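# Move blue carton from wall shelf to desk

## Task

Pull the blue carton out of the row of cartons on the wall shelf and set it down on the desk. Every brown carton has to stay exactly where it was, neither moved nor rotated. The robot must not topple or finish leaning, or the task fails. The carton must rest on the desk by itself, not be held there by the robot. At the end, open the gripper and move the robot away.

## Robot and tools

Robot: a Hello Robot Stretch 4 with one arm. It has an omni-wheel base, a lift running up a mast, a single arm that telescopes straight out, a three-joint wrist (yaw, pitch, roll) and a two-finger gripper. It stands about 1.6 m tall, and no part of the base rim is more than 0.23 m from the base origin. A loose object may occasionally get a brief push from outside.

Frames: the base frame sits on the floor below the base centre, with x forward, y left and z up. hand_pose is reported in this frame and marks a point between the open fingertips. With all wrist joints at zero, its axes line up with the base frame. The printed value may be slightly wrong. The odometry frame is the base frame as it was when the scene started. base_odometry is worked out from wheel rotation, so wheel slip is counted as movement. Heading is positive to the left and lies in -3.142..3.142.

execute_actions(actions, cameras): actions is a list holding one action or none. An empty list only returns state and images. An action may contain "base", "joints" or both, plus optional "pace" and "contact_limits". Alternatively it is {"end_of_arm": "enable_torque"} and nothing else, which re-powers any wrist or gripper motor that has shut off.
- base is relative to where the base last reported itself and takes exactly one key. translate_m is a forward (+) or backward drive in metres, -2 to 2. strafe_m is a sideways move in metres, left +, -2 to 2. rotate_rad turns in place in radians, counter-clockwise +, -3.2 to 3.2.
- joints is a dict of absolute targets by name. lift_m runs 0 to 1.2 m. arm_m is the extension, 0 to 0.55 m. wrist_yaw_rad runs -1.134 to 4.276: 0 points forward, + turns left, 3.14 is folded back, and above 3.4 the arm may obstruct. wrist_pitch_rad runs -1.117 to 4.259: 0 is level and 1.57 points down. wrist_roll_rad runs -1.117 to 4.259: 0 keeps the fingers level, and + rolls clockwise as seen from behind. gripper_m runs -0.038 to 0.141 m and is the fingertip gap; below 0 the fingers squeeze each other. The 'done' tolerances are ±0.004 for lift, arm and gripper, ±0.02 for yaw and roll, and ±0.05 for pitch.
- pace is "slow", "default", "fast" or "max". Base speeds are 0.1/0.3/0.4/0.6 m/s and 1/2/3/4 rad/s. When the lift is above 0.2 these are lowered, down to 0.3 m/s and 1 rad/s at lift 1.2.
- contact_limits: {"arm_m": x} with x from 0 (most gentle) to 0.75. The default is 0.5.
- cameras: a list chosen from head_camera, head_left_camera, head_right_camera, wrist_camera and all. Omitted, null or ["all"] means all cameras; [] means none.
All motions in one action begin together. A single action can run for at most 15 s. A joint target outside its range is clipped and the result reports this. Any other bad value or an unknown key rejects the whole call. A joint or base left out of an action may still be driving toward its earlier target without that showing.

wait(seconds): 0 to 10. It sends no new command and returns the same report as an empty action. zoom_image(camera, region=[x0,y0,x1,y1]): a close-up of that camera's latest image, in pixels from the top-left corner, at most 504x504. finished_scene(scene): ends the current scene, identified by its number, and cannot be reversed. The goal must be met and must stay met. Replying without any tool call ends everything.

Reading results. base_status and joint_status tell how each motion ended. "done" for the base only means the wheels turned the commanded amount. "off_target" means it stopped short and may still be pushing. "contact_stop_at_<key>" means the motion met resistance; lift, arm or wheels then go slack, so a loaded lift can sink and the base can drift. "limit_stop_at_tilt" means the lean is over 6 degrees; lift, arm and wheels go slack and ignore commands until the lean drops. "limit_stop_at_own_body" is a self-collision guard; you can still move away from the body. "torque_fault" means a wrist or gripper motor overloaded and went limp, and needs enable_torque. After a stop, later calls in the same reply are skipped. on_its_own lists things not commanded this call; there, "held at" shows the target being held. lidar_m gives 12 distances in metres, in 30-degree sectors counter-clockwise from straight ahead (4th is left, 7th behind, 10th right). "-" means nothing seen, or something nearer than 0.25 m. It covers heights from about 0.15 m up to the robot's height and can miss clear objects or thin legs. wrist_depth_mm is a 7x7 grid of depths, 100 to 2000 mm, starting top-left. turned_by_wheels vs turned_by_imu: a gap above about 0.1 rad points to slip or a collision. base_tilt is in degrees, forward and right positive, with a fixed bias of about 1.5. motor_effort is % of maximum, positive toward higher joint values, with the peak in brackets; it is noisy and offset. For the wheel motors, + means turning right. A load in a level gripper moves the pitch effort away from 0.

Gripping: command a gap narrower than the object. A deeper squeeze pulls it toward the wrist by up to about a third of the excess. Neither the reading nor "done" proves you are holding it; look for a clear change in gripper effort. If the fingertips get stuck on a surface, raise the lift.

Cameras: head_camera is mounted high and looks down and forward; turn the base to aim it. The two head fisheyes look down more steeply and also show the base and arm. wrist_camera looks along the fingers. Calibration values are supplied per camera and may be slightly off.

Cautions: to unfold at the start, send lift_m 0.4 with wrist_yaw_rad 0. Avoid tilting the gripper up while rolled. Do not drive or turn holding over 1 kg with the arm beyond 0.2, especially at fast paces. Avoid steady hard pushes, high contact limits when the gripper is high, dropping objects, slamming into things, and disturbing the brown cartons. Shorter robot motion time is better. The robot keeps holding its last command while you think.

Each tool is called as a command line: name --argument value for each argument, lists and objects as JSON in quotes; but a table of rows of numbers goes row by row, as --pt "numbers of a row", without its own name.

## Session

execute_actions --actions '[]'

Scene clock: 0.00 s.
base_odometry: x=+0.000 y=+0.000 heading=+0.000 (m, m, rad; odometry frame)
turned_by_wheels: +0.000 (rad since the last result)
turned_by_imu: +0.000 (rad since the last result)
base_tilt: forward=-1.0 right=+0.1 (deg)
lidar_m: 1.45 1.95 1.42 1.45 2.34 2.23 2.52 2.03 1.91 1.93 2.42 1.42
base_status: not commanded
joint_positions: lift_m=+0.263 arm_m=+0.002 wrist_yaw_rad=+3.098 wrist_pitch_rad=+0.008 wrist_roll_rad=+0.015 gripper_m=+0.057
joint_status: not commanded
motor_effort: lift_m=+19 arm_m=-1 wrist_yaw_rad=+0 wrist_pitch_rad=-7 wrist_roll_rad=+2 gripper_m=-4 wheel_0=+0 wheel_1=+0 wheel_2=+0 (%)
hand_pose: x=-0.1114 y=+0.1000 z=+0.4391 quat_wxyz=(+0.022, -0.004, +0.008, +1.000) (m; base frame)
wrist_depth_mm: 137 139 - - - - - / - 138 - - - - - / 106 138 277 - - - - / 114 138 - - - - - / 1042 - - - - - - / 1921 1863 211 1808 208 1708 1618 / 1255 1118 1118 161 1078 1138 1138
pictures: head_camera, head_left_camera, head_right_camera, wrist_camera
camera_calibration (this result's frames):
wrist_camera: T_world_to_cam=[[0.0919275, 0.995196, -0.0336772, -0.0881817], [-0.0175281, -0.0321979, -0.999328, 0.505406], [-0.995611, 0.092456, 0.014484, 0.0986924], [0, 0, 0, 1]] pos_world=[0.115224, 0.0949064, 0.500667]
Images, in order (width x height): head_camera 420x560, head_left_camera 420x672, head_right_camera 420x672, wrist_camera 616x392.

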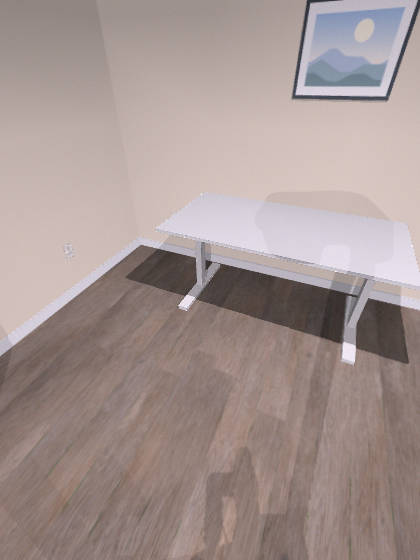

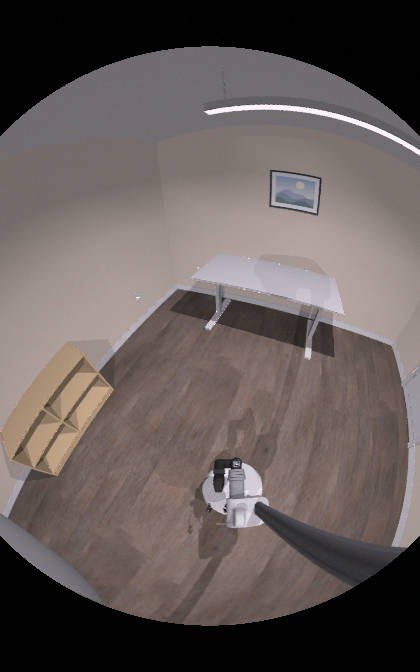

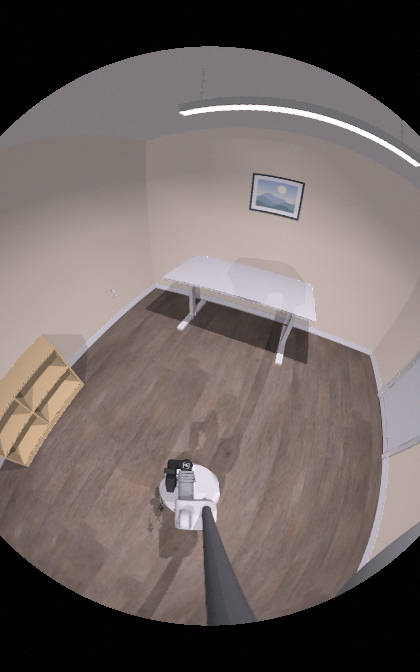

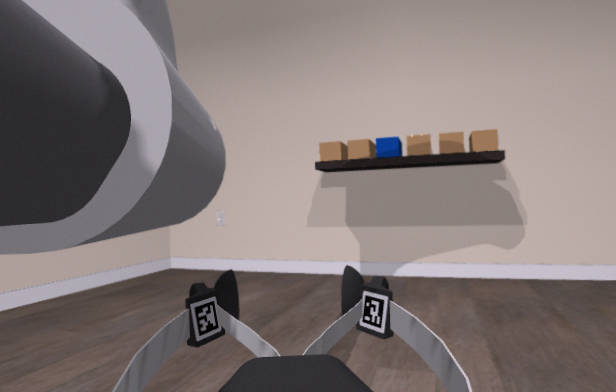

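execute_actions --actions '[{"base":{"rotate_rad":2.7},"joints":{"lift_m":0.5,"wrist_yaw_rad":0},"pace":"fast"}]' --cameras '[]'

execute_actions --actions '[{"base":{"translate_m":1.25},"pace":"fast"}]' --cameras '["head_camera","wrist_camera"]'

Scene clock: 3.43 s.
base_odometry: x=+0.000 y=+0.000 heading=+2.699 (m, m, rad; odometry frame)
turned_by_wheels: +2.699 (rad since the last result)
turned_by_imu: +2.722 (rad since the last result)
base_tilt: forward=-0.9 right=+0.1 (deg)
lidar_m: 2.21 2.32 1.98 1.91 1.98 1.52 1.44 1.50 1.89 1.42 1.47 2.52
base_status: done
joint_positions: lift_m=+0.500 arm_m=+0.002 wrist_yaw_rad=+0.001 wrist_pitch_rad=+0.008 wrist_roll_rad=+0.015 gripper_m=+0.057
joint_status: all done
motor_effort: lift_m=+22(25) arm_m=-1(1) wrist_yaw_rad=-4(8) wrist_pitch_rad=-6(7) wrist_roll_rad=+2(1) gripper_m=-6(4) wheel_0=-2(9) wheel_1=-4(14) wheel_2=-3(12) (%)
hand_pose: x=+0.4615 y=-0.0872 z=+0.6756 quat_wxyz=(+1.000, +0.008, +0.004, +0.000) (m; base frame)
wrist_depth_mm: - - - - - - - / - - - - - - - / - - - - - - - / - - - - - - - / - - - - - - - / - - 211 - 208 - - / 1808 1618 1618 161 1576 1618 1661
pictures: none
No camera images: the call's "cameras" was empty. Leave "cameras" out to get every camera's image.

Scene clock: 7.83 s.
base_odometry: x=-1.130 y=+0.535 heading=+2.700 (m, m, rad; odometry frame)
turned_by_wheels: +0.000 (rad since the last result)
turned_by_imu: +0.001 (rad since the last result)
base_tilt: forward=-1.0 right=+0.2 (deg)
lidar_m: 0.96 1.02 1.72 1.92 1.97 2.68 3.55 2.07 1.47 1.44 1.82 1.02
base_status: done
joint_positions: lift_m=+0.500 arm_m=+0.002 wrist_yaw_rad=+0.000 wrist_pitch_rad=+0.008 wrist_roll_rad=+0.015 gripper_m=+0.057
joint_status: not commanded
motor_effort: lift_m=+22(22) arm_m=-1(1) wrist_yaw_rad=+0(3) wrist_pitch_rad=-6(6) wrist_roll_rad=+1(2) gripper_m=-4(3) wheel_0=+1(10) wheel_1=+4(9) wheel_2=-1(16) (%)
hand_pose: x=+0.4615 y=-0.0873 z=+0.6756 quat_wxyz=(+1.000, +0.008, +0.004, +0.000) (m; base frame)
wrist_depth_mm: 991 991 1025 1025 1060 1078 1098 / 991 991 1025 1042 1042 1060 1078 / 759 750 768 1025 788 1060 1078 / 741 750 759 768 788 1078 1078 / 976 1008 1008 1042 1060 1078 1078 / 976 1008 211 1025 208 1060 1078 / 976 991 1008 161 1060 1060 1078
pictures: head_camera, wrist_camera
camera_calibration (this result's frames):
wrist_camera: T_world_to_cam=[[-0.0479725, -0.998281, -0.0336762, -0.0560186], [0.01607, 0.0329393, -0.999328, 0.735962], [0.998719, -0.0484814, 0.0144622, -0.24968], [0, 0, 0, 1]] pos_world=[0.234846, -0.0922691, 0.737192]
Images, in order (width x height): head_camera 420x560, wrist_camera 616x392.

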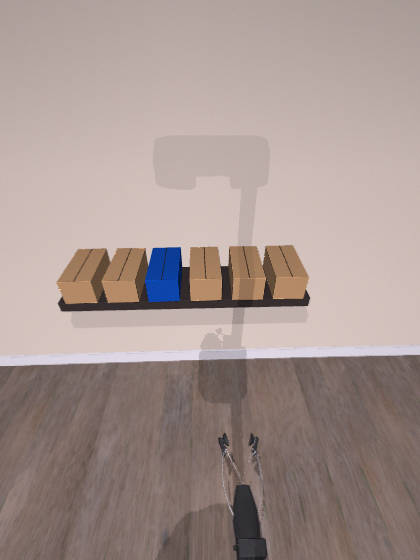

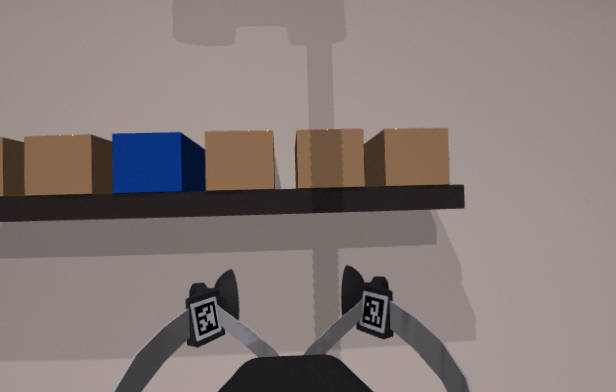

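execute_actions --actions '[{"base":{"rotate_rad":0.02},"joints":{"lift_m":1.06,"wrist_pitch_rad":1.57,"gripper_m":0.141},"pace":"fast"}]' --cameras '[]'

execute_actions --actions '[{"base":{"strafe_m":0.262},"joints":{"arm_m":0.36},"pace":"fast"}]' --cameras '[]'

execute_actions --actions '[{"base":{"translate_m":0.5},"pace":"fast"}]' --cameras '["head_right_camera","wrist_camera"]'

Scene clock: 11.80 s.
base_odometry: x=-1.130 y=+0.535 heading=+2.719 (m, m, rad; odometry frame)
turned_by_wheels: +0.019 (rad since the last result)
turned_by_imu: +0.020 (rad since the last result)
base_tilt: forward=-1.0 right=+0.2 (deg)
lidar_m: 0.96 1.01 1.74 1.91 2.02 2.75 3.58 2.02 1.43 1.40 1.78 1.02
base_status: done
joint_positions: lift_m=+1.060 arm_m=+0.002 wrist_yaw_rad=+0.000 wrist_pitch_rad=+1.570 wrist_roll_rad=+0.015 gripper_m=+0.141
joint_status: all done
motor_effort: lift_m=+23(25) arm_m=-1(0) wrist_yaw_rad=-1(1) wrist_pitch_rad=-1(5) wrist_roll_rad=+1(1) gripper_m=-1(6) wheel_0=-1(5) wheel_1=-3(6) wheel_2=-2(7) (%)
hand_pose: x=+0.1732 y=-0.0874 z=+0.9494 quat_wxyz=(+0.707, +0.005, +0.707, -0.005) (m; base frame)
wrist_depth_mm: 1160 1160 1182 1205 1205 1229 1255 / 1138 1182 1182 1182 1205 1229 1229 / 1160 1160 1160 1182 1182 1205 1229 / 1138 1138 1160 1205 1182 1205 1229 / 1160 1160 946 960 1182 1205 1229 / 1160 208 946 960 221 1205 1205 / 1138 1138 1160 150 1182 1205 1229
pictures: none
No camera images: the call's "cameras" was empty. Leave "cameras" out to get every camera's image.

Scene clock: 13.87 s.
base_odometry: x=-1.237 y=+0.296 heading=+2.719 (m, m, rad; odometry frame)
turned_by_wheels: +0.000 (rad since the last result)
turned_by_imu: +0.000 (rad since the last result)
base_tilt: forward=-0.9 right=+0.2 (deg)
lidar_m: 0.96 1.03 1.74 1.64 1.72 2.41 3.56 2.86 1.72 1.67 1.75 1.00
base_status: done
joint_positions: lift_m=+1.060 arm_m=+0.359 wrist_yaw_rad=+0.000 wrist_pitch_rad=+1.570 wrist_roll_rad=+0.015 gripper_m=+0.141
joint_status: all done
motor_effort: lift_m=+23(22) arm_m=+6(7) wrist_yaw_rad=-1(2) wrist_pitch_rad=+1(1) wrist_roll_rad=+2(2) gripper_m=+0(5) wheel_0=-1(10) wheel_1=+4(14) wheel_2=+0(1) (%)
hand_pose: x=+0.5301 y=-0.0874 z=+0.9494 quat_wxyz=(+0.707, +0.005, +0.707, -0.005) (m; base frame)
wrist_depth_mm: 1160 1182 1182 1182 1205 1229 1229 / 1160 1160 1182 1205 1205 1205 1229 / 1138 1160 1182 1182 1205 1229 1229 / 1138 1160 1160 1182 1182 1205 1229 / 1138 1160 1160 1182 1205 1205 1229 / 1138 208 1160 1182 220 1205 1229 / 1138 1160 1025 150 1182 1205 1229
pictures: none
No camera images: the call's "cameras" was empty. Leave "cameras" out to get every camera's image.

Scene clock: 16.80 s.
base_odometry: x=-1.693 y=+0.500 heading=+2.720 (m, m, rad; odometry frame)
turned_by_wheels: +0.001 (rad since the last result)
turned_by_imu: +0.001 (rad since the last result)
base_tilt: forward=-1.0 right=+0.2 (deg)
lidar_m: 0.46 0.50 1.06 1.69 1.73 2.40 4.14 2.40 1.84 2.03 0.67 0.47
base_status: done
joint_positions: lift_m=+1.060 arm_m=+0.359 wrist_yaw_rad=+0.000 wrist_pitch_rad=+1.570 wrist_roll_rad=+0.015 gripper_m=+0.141
joint_status: not commanded
motor_effort: lift_m=+22(22) arm_m=+6(6) wrist_yaw_rad=-1(2) wrist_pitch_rad=-1(0) wrist_roll_rad=+2(2) gripper_m=+1(3) wheel_0=+3(8) wheel_1=+7(13) wheel_2=-1(15) (%)
hand_pose: x=+0.5302 y=-0.0874 z=+0.9494 quat_wxyz=(+0.707, +0.005, +0.707, -0.005) (m; base frame)
wrist_depth_mm: 294 297 303 304 329 312 315 / 293 297 303 303 343 310 314 / 291 296 300 303 351 310 312 / 291 296 300 303 353 310 312 / 291 293 298 301 327 309 312 / 291 208 297 300 221 307 1229 / 1118 1138 1025 150 1205 1205 1229
pictures: head_right_camera, wrist_camera
camera_calibration (this result's frames):
wrist_camera: T_world_to_cam=[[-0.0338756, -0.998274, 0.0479639, -0.128573], [-0.999154, 0.0327071, -0.0249418, 0.621558], [0.02333, -0.0487682, -0.998538, 1.15663], [0, 0, 0, 1]] pos_world=[0.589692, -0.0922736, 1.17661]
Images, in order (width x height): head_right_camera 420x672, wrist_camera 616x392.

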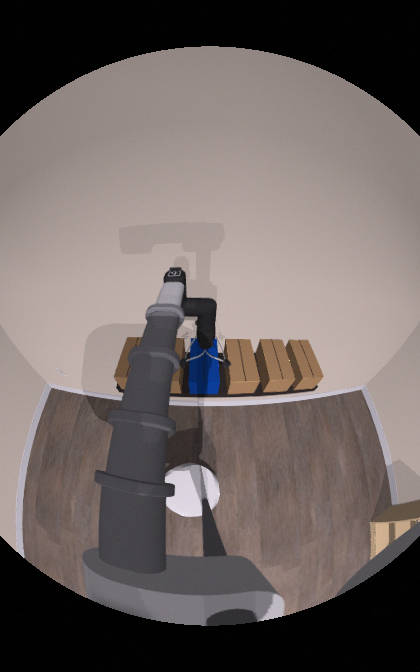

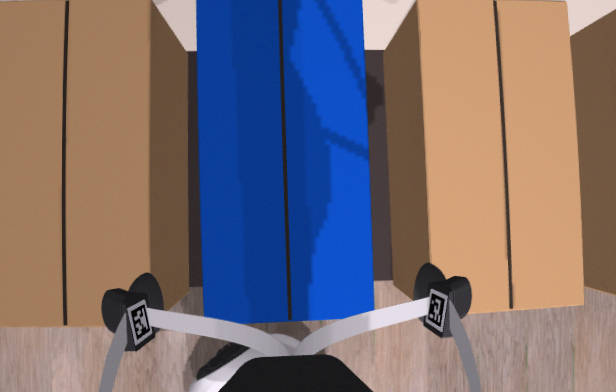

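execute_actions --actions '[{"joints":{"arm_m":0.45,"lift_m":1.0}}]' --cameras '["wrist_camera"]'

Scene clock: 18.53 s.
base_odometry: x=-1.693 y=+0.500 heading=+2.720 (m, m, rad; odometry frame)
turned_by_wheels: +0.000 (rad since the last result)
turned_by_imu: +0.000 (rad since the last result)
base_tilt: forward=-0.9 right=+0.2 (deg)
lidar_m: 0.46 0.53 1.05 1.67 1.75 2.43 4.12 2.38 1.83 2.01 0.70 0.48
base_status: not commanded
joint_positions: lift_m=+1.000 arm_m=+0.449 wrist_yaw_rad=+0.000 wrist_pitch_rad=+1.570 wrist_roll_rad=+0.015 gripper_m=+0.141
joint_status: all done
motor_effort: lift_m=+15(21) arm_m=+6(7) wrist_yaw_rad=+0(1) wrist_pitch_rad=-1(1) wrist_roll_rad=+2(2) gripper_m=+1(1) wheel_0=+3(3) wheel_1=+7(7) wheel_2=-1(1) (%)
hand_pose: x=+0.6201 y=-0.0874 z=+0.8901 quat_wxyz=(+0.707, +0.005, +0.707, -0.005) (m; base frame)
wrist_depth_mm: 170 170 172 175 177 177 183 / 235 237 240 242 246 249 251 / 235 262 240 243 286 249 251 / 234 260 239 242 289 249 251 / 233 258 238 241 291 249 249 / 232 208 237 240 221 246 250 / 232 253 236 150 300 246 249
pictures: wrist_camera
camera_calibration (this result's frames):
wrist_camera: T_world_to_cam=[[-0.0339693, -0.998271, 0.0479659, -0.122622], [-0.999152, 0.0328036, -0.0248842, 0.709896], [0.0232678, -0.0487705, -0.998539, 1.0953], [0, 0, 0, 1]] pos_world=[0.679643, -0.0922794, 1.11724]
Images, in order (width x height): wrist_camera 616x392.

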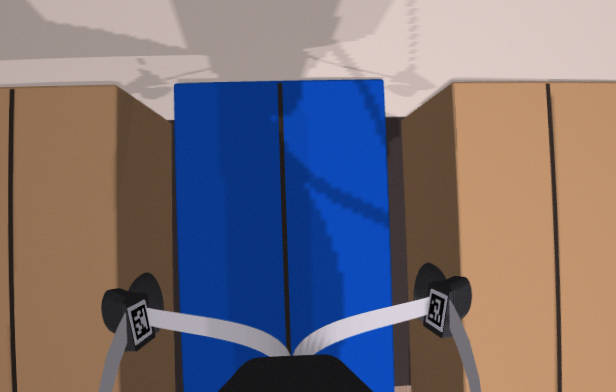

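execute_actions --actions '[{"joints":{"lift_m":0.978},"pace":"slow"}]' --cameras '["wrist_camera"]'

Scene clock: 20.50 s.
base_odometry: x=-1.693 y=+0.500 heading=+2.720 (m, m, rad; odometry frame)
turned_by_wheels: +0.000 (rad since the last result)
turned_by_imu: +0.000 (rad since the last result)
base_tilt: forward=-0.9 right=+0.1 (deg)
lidar_m: 0.47 0.52 1.06 1.64 1.74 2.41 4.12 2.40 1.84 2.02 0.68 0.49
base_status: not commanded
joint_positions: lift_m=+0.978 arm_m=+0.449 wrist_yaw_rad=+0.000 wrist_pitch_rad=+1.570 wrist_roll_rad=+0.015 gripper_m=+0.141
joint_status: all done
motor_effort: lift_m=+15(16) arm_m=+6(6) wrist_yaw_rad=-1(2) wrist_pitch_rad=+0(3) wrist_roll_rad=+2(2) gripper_m=+2(2) wheel_0=+3(3) wheel_1=+7(7) wheel_2=-1(1) (%)
hand_pose: x=+0.6201 y=-0.0874 z=+0.8681 quat_wxyz=(+0.707, +0.005, +0.707, -0.005) (m; base frame)
wrist_depth_mm: 170 170 172 175 177 177 183 / 213 224 219 221 223 227 229 / 213 241 219 220 224 227 229 / 212 240 217 220 222 226 227 / 212 239 217 219 222 225 227 / 211 208 216 219 220 224 226 / 211 253 215 150 220 224 226
pictures: wrist_camera
camera_calibration (this result's frames):
wrist_camera: T_world_to_cam=[[-0.0339696, -0.998271, 0.0479659, -0.121568], [-0.999152, 0.032804, -0.024884, 0.70935], [0.0232675, -0.0487705, -0.998539, 1.07335], [0, 0, 0, 1]] pos_world=[0.679644, -0.0922794, 1.09526]
Images, in order (width x height): wrist_camera 616x392.

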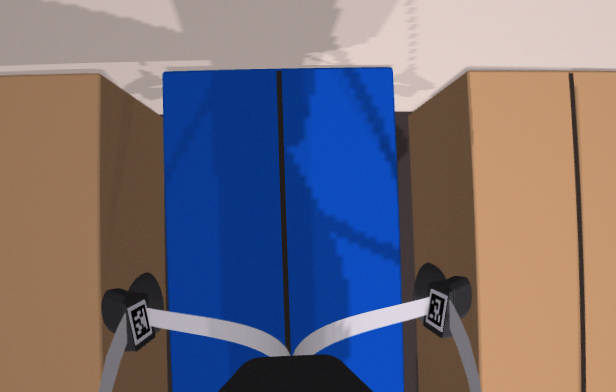

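execute_actions --actions '[{"joints":{"lift_m":0.955},"pace":"slow"}]' --cameras '["wrist_camera"]'

Scene clock: 21.83 s.
base_odometry: x=-1.693 y=+0.500 heading=+2.720 (m, m, rad; odometry frame)
turned_by_wheels: +0.000 (rad since the last result)
turned_by_imu: +0.000 (rad since the last result)
base_tilt: forward=-1.0 right=+0.1 (deg)
lidar_m: 0.45 0.50 1.04 1.67 1.74 2.40 4.12 2.40 1.86 2.04 0.67 0.50
base_status: not commanded
joint_positions: lift_m=+0.955 arm_m=+0.449 wrist_yaw_rad=+0.000 wrist_pitch_rad=+1.570 wrist_roll_rad=+0.015 gripper_m=+0.141
joint_status: all done
motor_effort: lift_m=+14(14) arm_m=+6(6) wrist_yaw_rad=-1(2) wrist_pitch_rad=-1(1) wrist_roll_rad=+2(2) gripper_m=+1(1) wheel_0=+3(3) wheel_1=+7(7) wheel_2=-1(1) (%)
hand_pose: x=+0.6201 y=-0.0874 z=+0.8451 quat_wxyz=(+0.707, +0.005, +0.707, -0.005) (m; base frame)
wrist_depth_mm: 170 170 172 175 177 177 183 / 191 209 196 198 201 208 205 / 191 224 196 197 200 211 204 / 190 224 195 196 200 214 204 / 190 222 194 196 199 216 203 / 189 192 193 196 198 204 202 / 189 204 192 150 198 204 202
pictures: wrist_camera
camera_calibration (this result's frames):
wrist_camera: T_world_to_cam=[[-0.0339697, -0.998271, 0.0479659, -0.120466], [-0.999152, 0.0328041, -0.0248841, 0.708779], [0.0232676, -0.0487705, -0.998539, 1.05041], [0, 0, 0, 1]] pos_world=[0.679645, -0.0922794, 1.07229]
Images, in order (width x height): wrist_camera 616x392.

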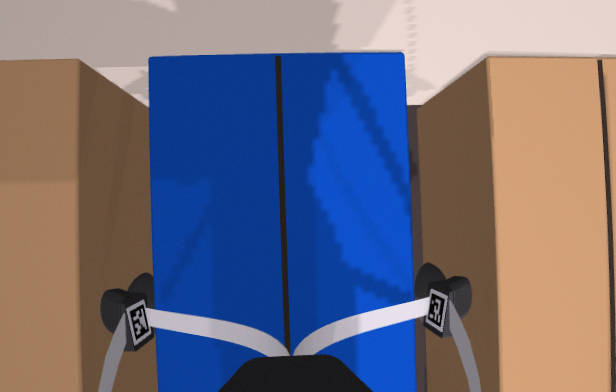

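execute_actions --actions '[{"joints":{"gripper_m":0.075}}]' --cameras '["wrist_camera"]'

execute_actions --actions '[{"joints":{"lift_m":1.12}}]' --cameras '["wrist_camera"]'

Scene clock: 24.10 s.
base_odometry: x=-1.693 y=+0.500 heading=+2.720 (m, m, rad; odometry frame)
turned_by_wheels: +0.000 (rad since the last result)
turned_by_imu: +0.000 (rad since the last result)
base_tilt: forward=-0.9 right=+0.2 (deg)
lidar_m: 0.45 0.50 1.06 1.66 1.71 2.39 4.14 2.40 1.85 2.02 0.69 0.49
base_status: not commanded
joint_positions: lift_m=+0.955 arm_m=+0.449 wrist_yaw_rad=+0.000 wrist_pitch_rad=+1.570 wrist_roll_rad=+0.015 gripper_m=+0.076
joint_status: all done
motor_effort: lift_m=+15(15) arm_m=+6(6) wrist_yaw_rad=-1(0) wrist_pitch_rad=-1(2) wrist_roll_rad=+2(2) gripper_m=-27(30) wheel_0=+3(3) wheel_1=+7(7) wheel_2=-1(1) (%)
hand_pose: x=+0.6201 y=-0.0874 z=+0.8451 quat_wxyz=(+0.707, +0.005, +0.707, -0.005) (m; base frame)
wrist_depth_mm: 170 170 173 176 177 178 183 / 191 208 178 180 182 208 205 / 190 209 178 179 182 211 204 / 190 208 177 179 181 213 203 / 189 207 177 178 181 216 203 / 189 176 176 178 180 196 202 / 187 174 175 177 179 219 202
pictures: wrist_camera
camera_calibration (this result's frames):
wrist_camera: T_world_to_cam=[[-0.0339696, -0.998271, 0.0479659, -0.120464], [-0.999152, 0.0328039, -0.024884, 0.708779], [0.0232675, -0.0487705, -0.998539, 1.05038], [0, 0, 0, 1]] pos_world=[0.679646, -0.0922794, 1.07226]
Images, in order (width x height): wrist_camera 616x392.

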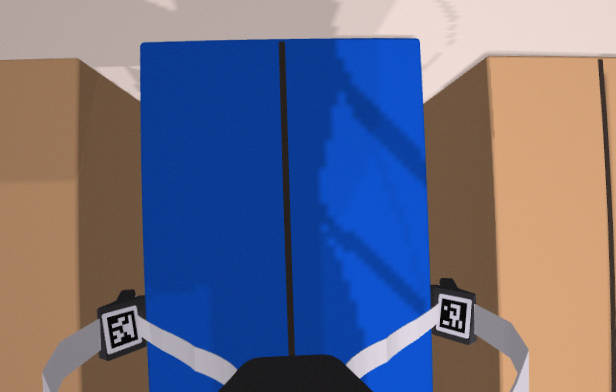

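Scene clock: 25.87 s.
base_odometry: x=-1.693 y=+0.500 heading=+2.720 (m, m, rad; odometry frame)
turned_by_wheels: +0.000 (rad since the last result)
turned_by_imu: +0.000 (rad since the last result)
base_tilt: forward=-1.0 right=+0.2 (deg)
lidar_m: 0.44 0.49 1.05 1.66 1.71 2.42 4.12 2.41 1.83 2.03 0.68 0.49
base_status: not commanded
joint_positions: lift_m=+1.120 arm_m=+0.449 wrist_yaw_rad=+0.000 wrist_pitch_rad=+1.570 wrist_roll_rad=+0.015 gripper_m=+0.076
joint_status: all done
motor_effort: lift_m=+24(23) arm_m=+6(6) wrist_yaw_rad=+0(0) wrist_pitch_rad=+1(1) wrist_roll_rad=+2(2) gripper_m=-27(27) wheel_0=+3(3) wheel_1=+7(7) wheel_2=-1(1) (%)
hand_pose: x=+0.6201 y=-0.0874 z=+1.0093 quat_wxyz=(+0.707, +0.005, +0.707, -0.005) (m; base frame)
wrist_depth_mm: 169 170 172 175 177 177 183 / 240 208 178 180 182 265 266 / 351 340 178 180 181 370 392 / 351 351 178 179 181 370 394 / 349 349 177 179 180 368 392 / 349 176 176 178 180 196 392 / 345 174 175 177 179 366 410
pictures: wrist_camera
camera_calibration (this result's frames):
wrist_camera: T_world_to_cam=[[-0.0339686, -0.998271, 0.0479664, -0.128345], [-0.999152, 0.0328036, -0.024868, 0.712849], [0.0232516, -0.0487705, -0.998539, 1.21441], [0, 0, 0, 1]] pos_world=[0.679648, -0.0922794, 1.23652]
Images, in order (width x height): wrist_camera 616x392.

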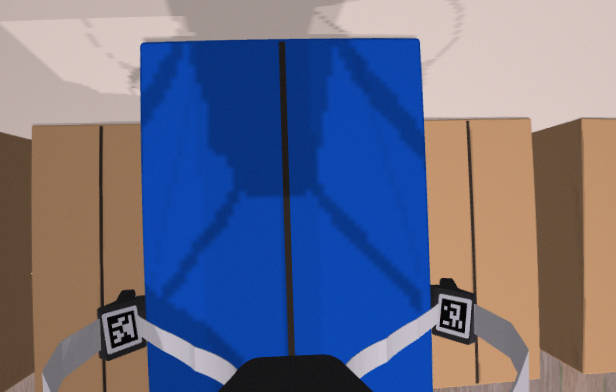

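execute_actions --actions '[{"base":{"translate_m":-2.0},"joints":{"arm_m":0.15},"pace":"fast"}]' --cameras '["head_camera"]'

execute_actions --actions '[{"base":{"rotate_rad":3.13}}]' --cameras '["head_camera"]'

Scene clock: 34.10 s.
base_odometry: x=+0.131 y=-0.319 heading=+2.720 (m, m, rad; odometry frame)
turned_by_wheels: -0.001 (rad since the last result)
turned_by_imu: +0.002 (rad since the last result)
base_tilt: forward=-1.0 right=+0.2 (deg)
lidar_m: 0.26 2.39 1.76 1.66 1.72 2.11 1.19 1.24 1.74 1.66 1.70 0.25
base_status: done
joint_positions: lift_m=+1.120 arm_m=+0.151 wrist_yaw_rad=+0.000 wrist_pitch_rad=+1.570 wrist_roll_rad=+0.015 gripper_m=+0.076
joint_status: all done
motor_effort: lift_m=+24(24) arm_m=-6(9) wrist_yaw_rad=-1(1) wrist_pitch_rad=-1(0) wrist_roll_rad=+2(2) gripper_m=-29(28) wheel_0=-3(7) wheel_1=-6(9) wheel_2=+3(14) (%)
hand_pose: x=+0.3221 y=-0.0874 z=+1.0094 quat_wxyz=(+0.707, +0.005, +0.707, -0.005) (m; base frame)
wrist_depth_mm: 1229 1229 1229 1229 1281 1281 1308 / 1205 1229 178 180 182 1281 1308 / 1205 1229 178 180 181 1281 1308 / 1205 1205 177 179 181 1281 1281 / 1205 1205 177 179 180 1281 1281 / 1205 176 176 178 180 196 1308 / 1182 174 175 177 179 1255 1255
pictures: head_camera
Images, in order (width x height): head_camera 420x560.

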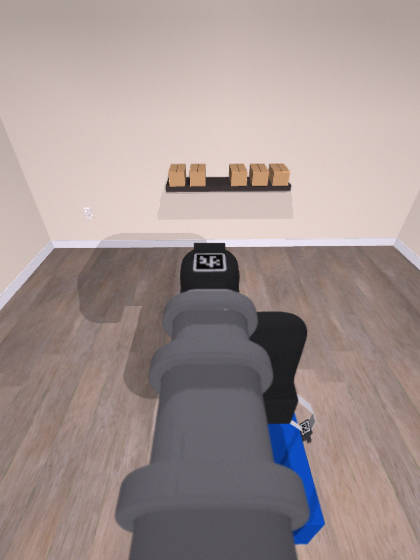

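Scene clock: 37.90 s.
base_odometry: x=+0.131 y=-0.319 heading=-0.435 (m, m, rad; odometry frame)
turned_by_wheels: +3.129 (rad since the last result)
turned_by_imu: +3.155 (rad since the last result)
base_tilt: forward=-1.0 right=+0.2 (deg)
lidar_m: 0.25 1.26 1.73 1.67 1.74 2.88 2.75 2.44 1.74 1.65 1.71 0.25
base_status: done
joint_positions: lift_m=+1.120 arm_m=+0.151 wrist_yaw_rad=+0.000 wrist_pitch_rad=+1.570 wrist_roll_rad=+0.015 gripper_m=+0.076
joint_status: not commanded
motor_effort: lift_m=+23(23) arm_m=-6(6) wrist_yaw_rad=-1(1) wrist_pitch_rad=-1(2) wrist_roll_rad=+2(2) gripper_m=-28(25) wheel_0=-4(9) wheel_1=-7(11) wheel_2=-5(10) (%)
hand_pose: x=+0.3222 y=-0.0874 z=+1.0094 quat_wxyz=(+0.707, +0.005, +0.707, -0.005) (m; base frame)
wrist_depth_mm: 1205 1229 1255 1229 1281 1281 1308 / 1205 1229 178 181 182 1308 1336 / 1205 1205 178 179 182 1281 1281 / 1205 1205 177 179 181 1255 1308 / 1182 1205 177 179 180 1281 1281 / 1205 176 176 178 180 196 1281 / 1205 174 175 177 179 1281 1281
pictures: head_camera
Images, in order (width x height): head_camera 420x560.

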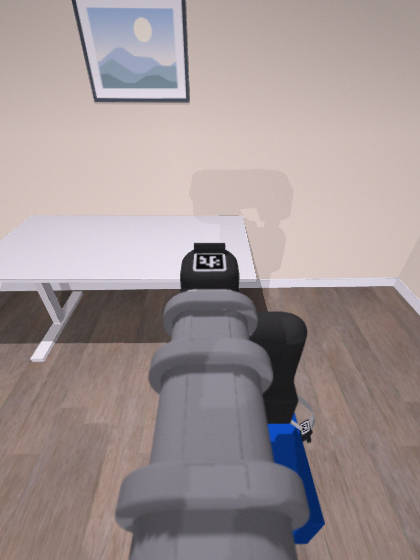

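Near the right edge; shift left.

execute_actions --actions '[{"base":{"strafe_m":0.3},"joints":{"lift_m":1.05}}]' --cameras '[]'

execute_actions --actions '[{"base":{"translate_m":0.8},"joints":{"arm_m":0.45}}]' --cameras '["head_right_camera"]'

Scene clock: 40.87 s.
base_odometry: x=+0.258 y=-0.047 heading=-0.435 (m, m, rad; odometry frame)
turned_by_wheels: +0.000 (rad since the last result)
turned_by_imu: +0.000 (rad since the last result)
base_tilt: forward=-0.9 right=+0.2 (deg)
lidar_m: 0.25 1.25 1.83 1.34 1.40 2.46 2.73 2.83 2.05 1.96 2.02 0.28
base_status: done
joint_positions: lift_m=+1.050 arm_m=+0.151 wrist_yaw_rad=+0.000 wrist_pitch_rad=+1.570 wrist_roll_rad=+0.015 gripper_m=+0.076
joint_status: all done
motor_effort: lift_m=+16(21) arm_m=-6(6) wrist_yaw_rad=+0(1) wrist_pitch_rad=-1(1) wrist_roll_rad=+2(2) gripper_m=-29(26) wheel_0=-2(12) wheel_1=+4(16) wheel_2=+0(4) (%)
hand_pose: x=+0.3221 y=-0.0874 z=+0.9400 quat_wxyz=(+0.707, +0.005, +0.707, -0.005) (m; base frame)
wrist_depth_mm: 1160 1160 1160 1182 1205 1229 1205 / 1138 1160 178 180 182 1205 1229 / 1138 1160 178 180 182 1205 1229 / 1138 1138 177 179 181 1229 1229 / 1138 1138 177 179 181 1205 1229 / 1118 175 176 178 180 196 1205 / 1118 175 175 177 179 1182 1229
pictures: none
No camera images: the call's "cameras" was empty. Leave "cameras" out to get every camera's image.

Scene clock: 45.00 s.
base_odometry: x=+0.983 y=-0.383 heading=-0.434 (m, m, rad; odometry frame)
turned_by_wheels: +0.000 (rad since the last result)
turned_by_imu: +0.001 (rad since the last result)
base_tilt: forward=-1.0 right=+0.2 (deg)
lidar_m: 0.37 0.39 0.58 1.74 1.58 1.93 3.62 2.81 2.03 1.91 0.56 0.40
base_status: done
joint_positions: lift_m=+1.050 arm_m=+0.449 wrist_yaw_rad=+0.000 wrist_pitch_rad=+1.570 wrist_roll_rad=+0.015 gripper_m=+0.076
joint_status: all done
motor_effort: lift_m=+16(16) arm_m=+6(7) wrist_yaw_rad=+0(0) wrist_pitch_rad=+1(0) wrist_roll_rad=+2(2) gripper_m=-29(31) wheel_0=+2(9) wheel_1=+7(7) wheel_2=-3(13) (%)
hand_pose: x=+0.6201 y=-0.0874 z=+0.9400 quat_wxyz=(+0.707, +0.005, +0.707, -0.005) (m; base frame)
wrist_depth_mm: 433 439 442 452 455 462 466 / 433 436 178 180 182 459 466 / 430 433 178 180 182 459 466 / 430 433 177 179 181 459 462 / 430 430 177 178 181 455 462 / 430 176 176 178 180 196 459 / 427 174 175 177 179 452 459
pictures: head_right_camera
Images, in order (width x height): head_right_camera 420x672.

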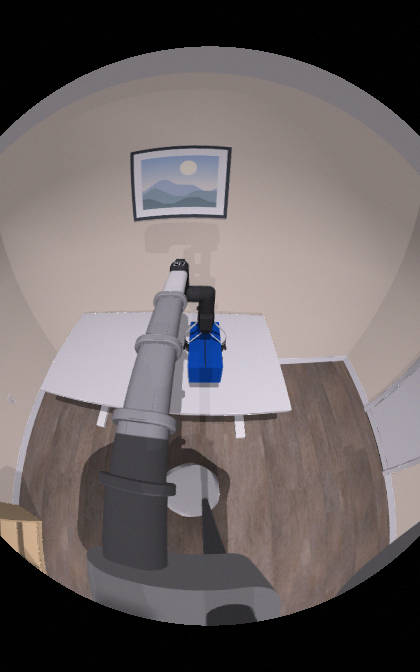

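execute_actions --actions '[{"joints":{"lift_m":0.911}}]' --cameras '[]'

execute_actions --actions '[{"joints":{"gripper_m":0.141},"pace":"slow"}]' --cameras '[]'

execute_actions --actions '[{"joints":{"lift_m":1.03}}]' --cameras '[]'

execute_actions --actions '[{"base":{"translate_m":-0.2},"joints":{"arm_m":0.01},"pace":"fast"}]' --cameras '["head_right_camera"]'

Scene clock: 47.80 s.
base_odometry: x=+0.983 y=-0.383 heading=-0.434 (m, m, rad; odometry frame)
turned_by_wheels: +0.000 (rad since the last result)
turned_by_imu: +0.000 (rad since the last result)
base_tilt: forward=-0.9 right=+0.2 (deg)
lidar_m: 0.38 0.41 0.59 1.74 1.55 1.94 3.62 2.82 2.06 1.91 0.56 0.40
base_status: not commanded
joint_positions: lift_m=+0.911 arm_m=+0.449 wrist_yaw_rad=+0.000 wrist_pitch_rad=+1.570 wrist_roll_rad=+0.015 gripper_m=+0.076
joint_status: all done
motor_effort: lift_m=+15(16) arm_m=+6(6) wrist_yaw_rad=+0(1) wrist_pitch_rad=+0(1) wrist_roll_rad=+2(1) gripper_m=-28(29) wheel_0=+2(2) wheel_1=+7(7) wheel_2=-3(3) (%)
hand_pose: x=+0.6201 y=-0.0874 z=+0.8010 quat_wxyz=(+0.707, +0.005, +0.707, -0.005) (m; base frame)
wrist_depth_mm: 298 301 304 307 312 315 320 / 297 300 178 180 182 315 319 / 297 298 178 180 182 315 319 / 296 298 177 179 181 314 317 / 296 297 177 179 180 314 317 / 294 176 176 178 179 196 315 / 291 175 175 177 179 309 314
pictures: none
No camera images: the call's "cameras" was empty. Leave "cameras" out to get every camera's image.

Scene clock: 51.17 s.
base_odometry: x=+0.983 y=-0.383 heading=-0.434 (m, m, rad; odometry frame)
turned_by_wheels: +0.000 (rad since the last result)
turned_by_imu: +0.001 (rad since the last result)
base_tilt: forward=-1.0 right=+0.2 (deg)
lidar_m: 0.38 0.42 0.59 1.76 1.57 1.94 3.63 2.81 2.04 1.90 0.55 0.40
base_status: not commanded
joint_positions: lift_m=+0.911 arm_m=+0.449 wrist_yaw_rad=-0.001 wrist_pitch_rad=+1.572 wrist_roll_rad=+0.015 gripper_m=+0.141
joint_status: all done
motor_effort: lift_m=+15(15) arm_m=+6(6) wrist_yaw_rad=+1(2) wrist_pitch_rad=-5(11) wrist_roll_rad=+2(2) gripper_m=-3(27) wheel_0=+2(2) wheel_1=+7(7) wheel_2=-3(3) (%)
hand_pose: x=+0.6196 y=-0.0874 z=+0.8010 quat_wxyz=(+0.707, +0.006, +0.707, -0.006) (m; base frame)
wrist_depth_mm: 303 306 310 314 319 322 325 / 301 304 191 193 196 320 325 / 300 303 190 193 195 319 322 / 300 301 190 192 194 319 322 / 298 300 189 191 193 317 320 / 297 190 188 190 193 317 319 / 296 297 187 150 192 315 319
pictures: none
No camera images: the call's "cameras" was empty. Leave "cameras" out to get every camera's image.

Scene clock: 52.70 s.
base_odometry: x=+0.983 y=-0.383 heading=-0.434 (m, m, rad; odometry frame)
turned_by_wheels: +0.000 (rad since the last result)
turned_by_imu: +0.000 (rad since the last result)
base_tilt: forward=-1.0 right=+0.2 (deg)
lidar_m: 0.38 0.41 0.59 1.75 1.59 1.94 3.62 2.84 2.04 1.90 0.56 0.38
base_status: not commanded
joint_positions: lift_m=+1.030 arm_m=+0.449 wrist_yaw_rad=+0.000 wrist_pitch_rad=+1.570 wrist_roll_rad=+0.015 gripper_m=+0.141
joint_status: all done
motor_effort: lift_m=+23(23) arm_m=+6(6) wrist_yaw_rad=-1(1) wrist_pitch_rad=-2(5) wrist_roll_rad=+1(2) gripper_m=-2(1) wheel_0=+2(2) wheel_1=+7(7) wheel_2=-3(3) (%)
hand_pose: x=+0.6202 y=-0.0874 z=+0.9194 quat_wxyz=(+0.707, +0.005, +0.707, -0.005) (m; base frame)
wrist_depth_mm: 415 421 424 430 433 439 445 / 415 418 421 427 433 436 442 / 410 418 306 307 433 436 442 / 413 415 304 307 430 436 442 / 410 415 303 306 430 433 439 / 407 208 301 306 221 433 439 / 407 413 357 150 427 436 436
pictures: none
No camera images: the call's "cameras" was empty. Leave "cameras" out to get every camera's image.

Scene clock: 54.70 s.
base_odometry: x=+0.802 y=-0.299 heading=-0.435 (m, m, rad; odometry frame)
turned_by_wheels: -0.001 (rad since the last result)
turned_by_imu: +0.000 (rad since the last result)
base_tilt: forward=-1.0 right=+0.2 (deg)
lidar_m: 0.58 0.61 0.85 1.73 1.47 1.96 3.38 2.84 2.06 1.91 2.01 0.62
base_status: done
joint_positions: lift_m=+1.030 arm_m=+0.011 wrist_yaw_rad=+0.000 wrist_pitch_rad=+1.570 wrist_roll_rad=+0.015 gripper_m=+0.141
joint_status: all done
motor_effort: lift_m=+23(23) arm_m=-6(4) wrist_yaw_rad=-1(0) wrist_pitch_rad=-2(1) wrist_roll_rad=+2(2) gripper_m=+2(1) wheel_0=-3(9) wheel_1=-7(13) wheel_2=+3(14) (%)
hand_pose: x=+0.1821 y=-0.0874 z=+0.9194 quat_wxyz=(+0.707, +0.005, +0.707, -0.005) (m; base frame)
wrist_depth_mm: 1138 1138 1138 1160 1182 1205 1205 / 1138 1138 1160 1182 1182 1205 1205 / 1118 1138 1160 1160 1182 1182 1205 / 1118 1118 1138 1160 1182 1182 1205 / 1118 1118 931 931 1182 1182 1205 / 1118 208 917 931 221 1182 1182 / 1098 1118 931 150 1160 1182 1182
pictures: head_right_camera
Images, in order (width x height): head_right_camera 420x672.

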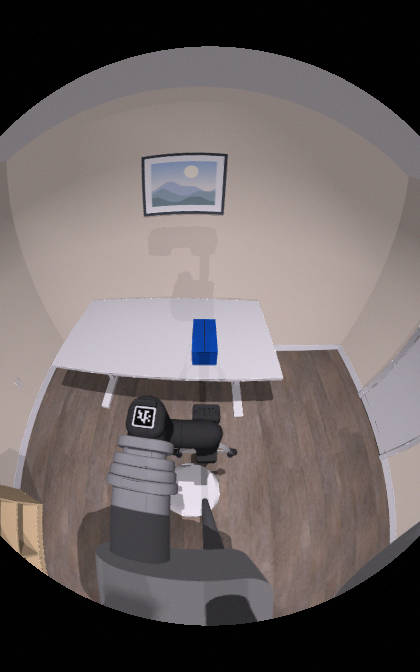

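finished_scene --scene 2

The scene is finished: the task was done.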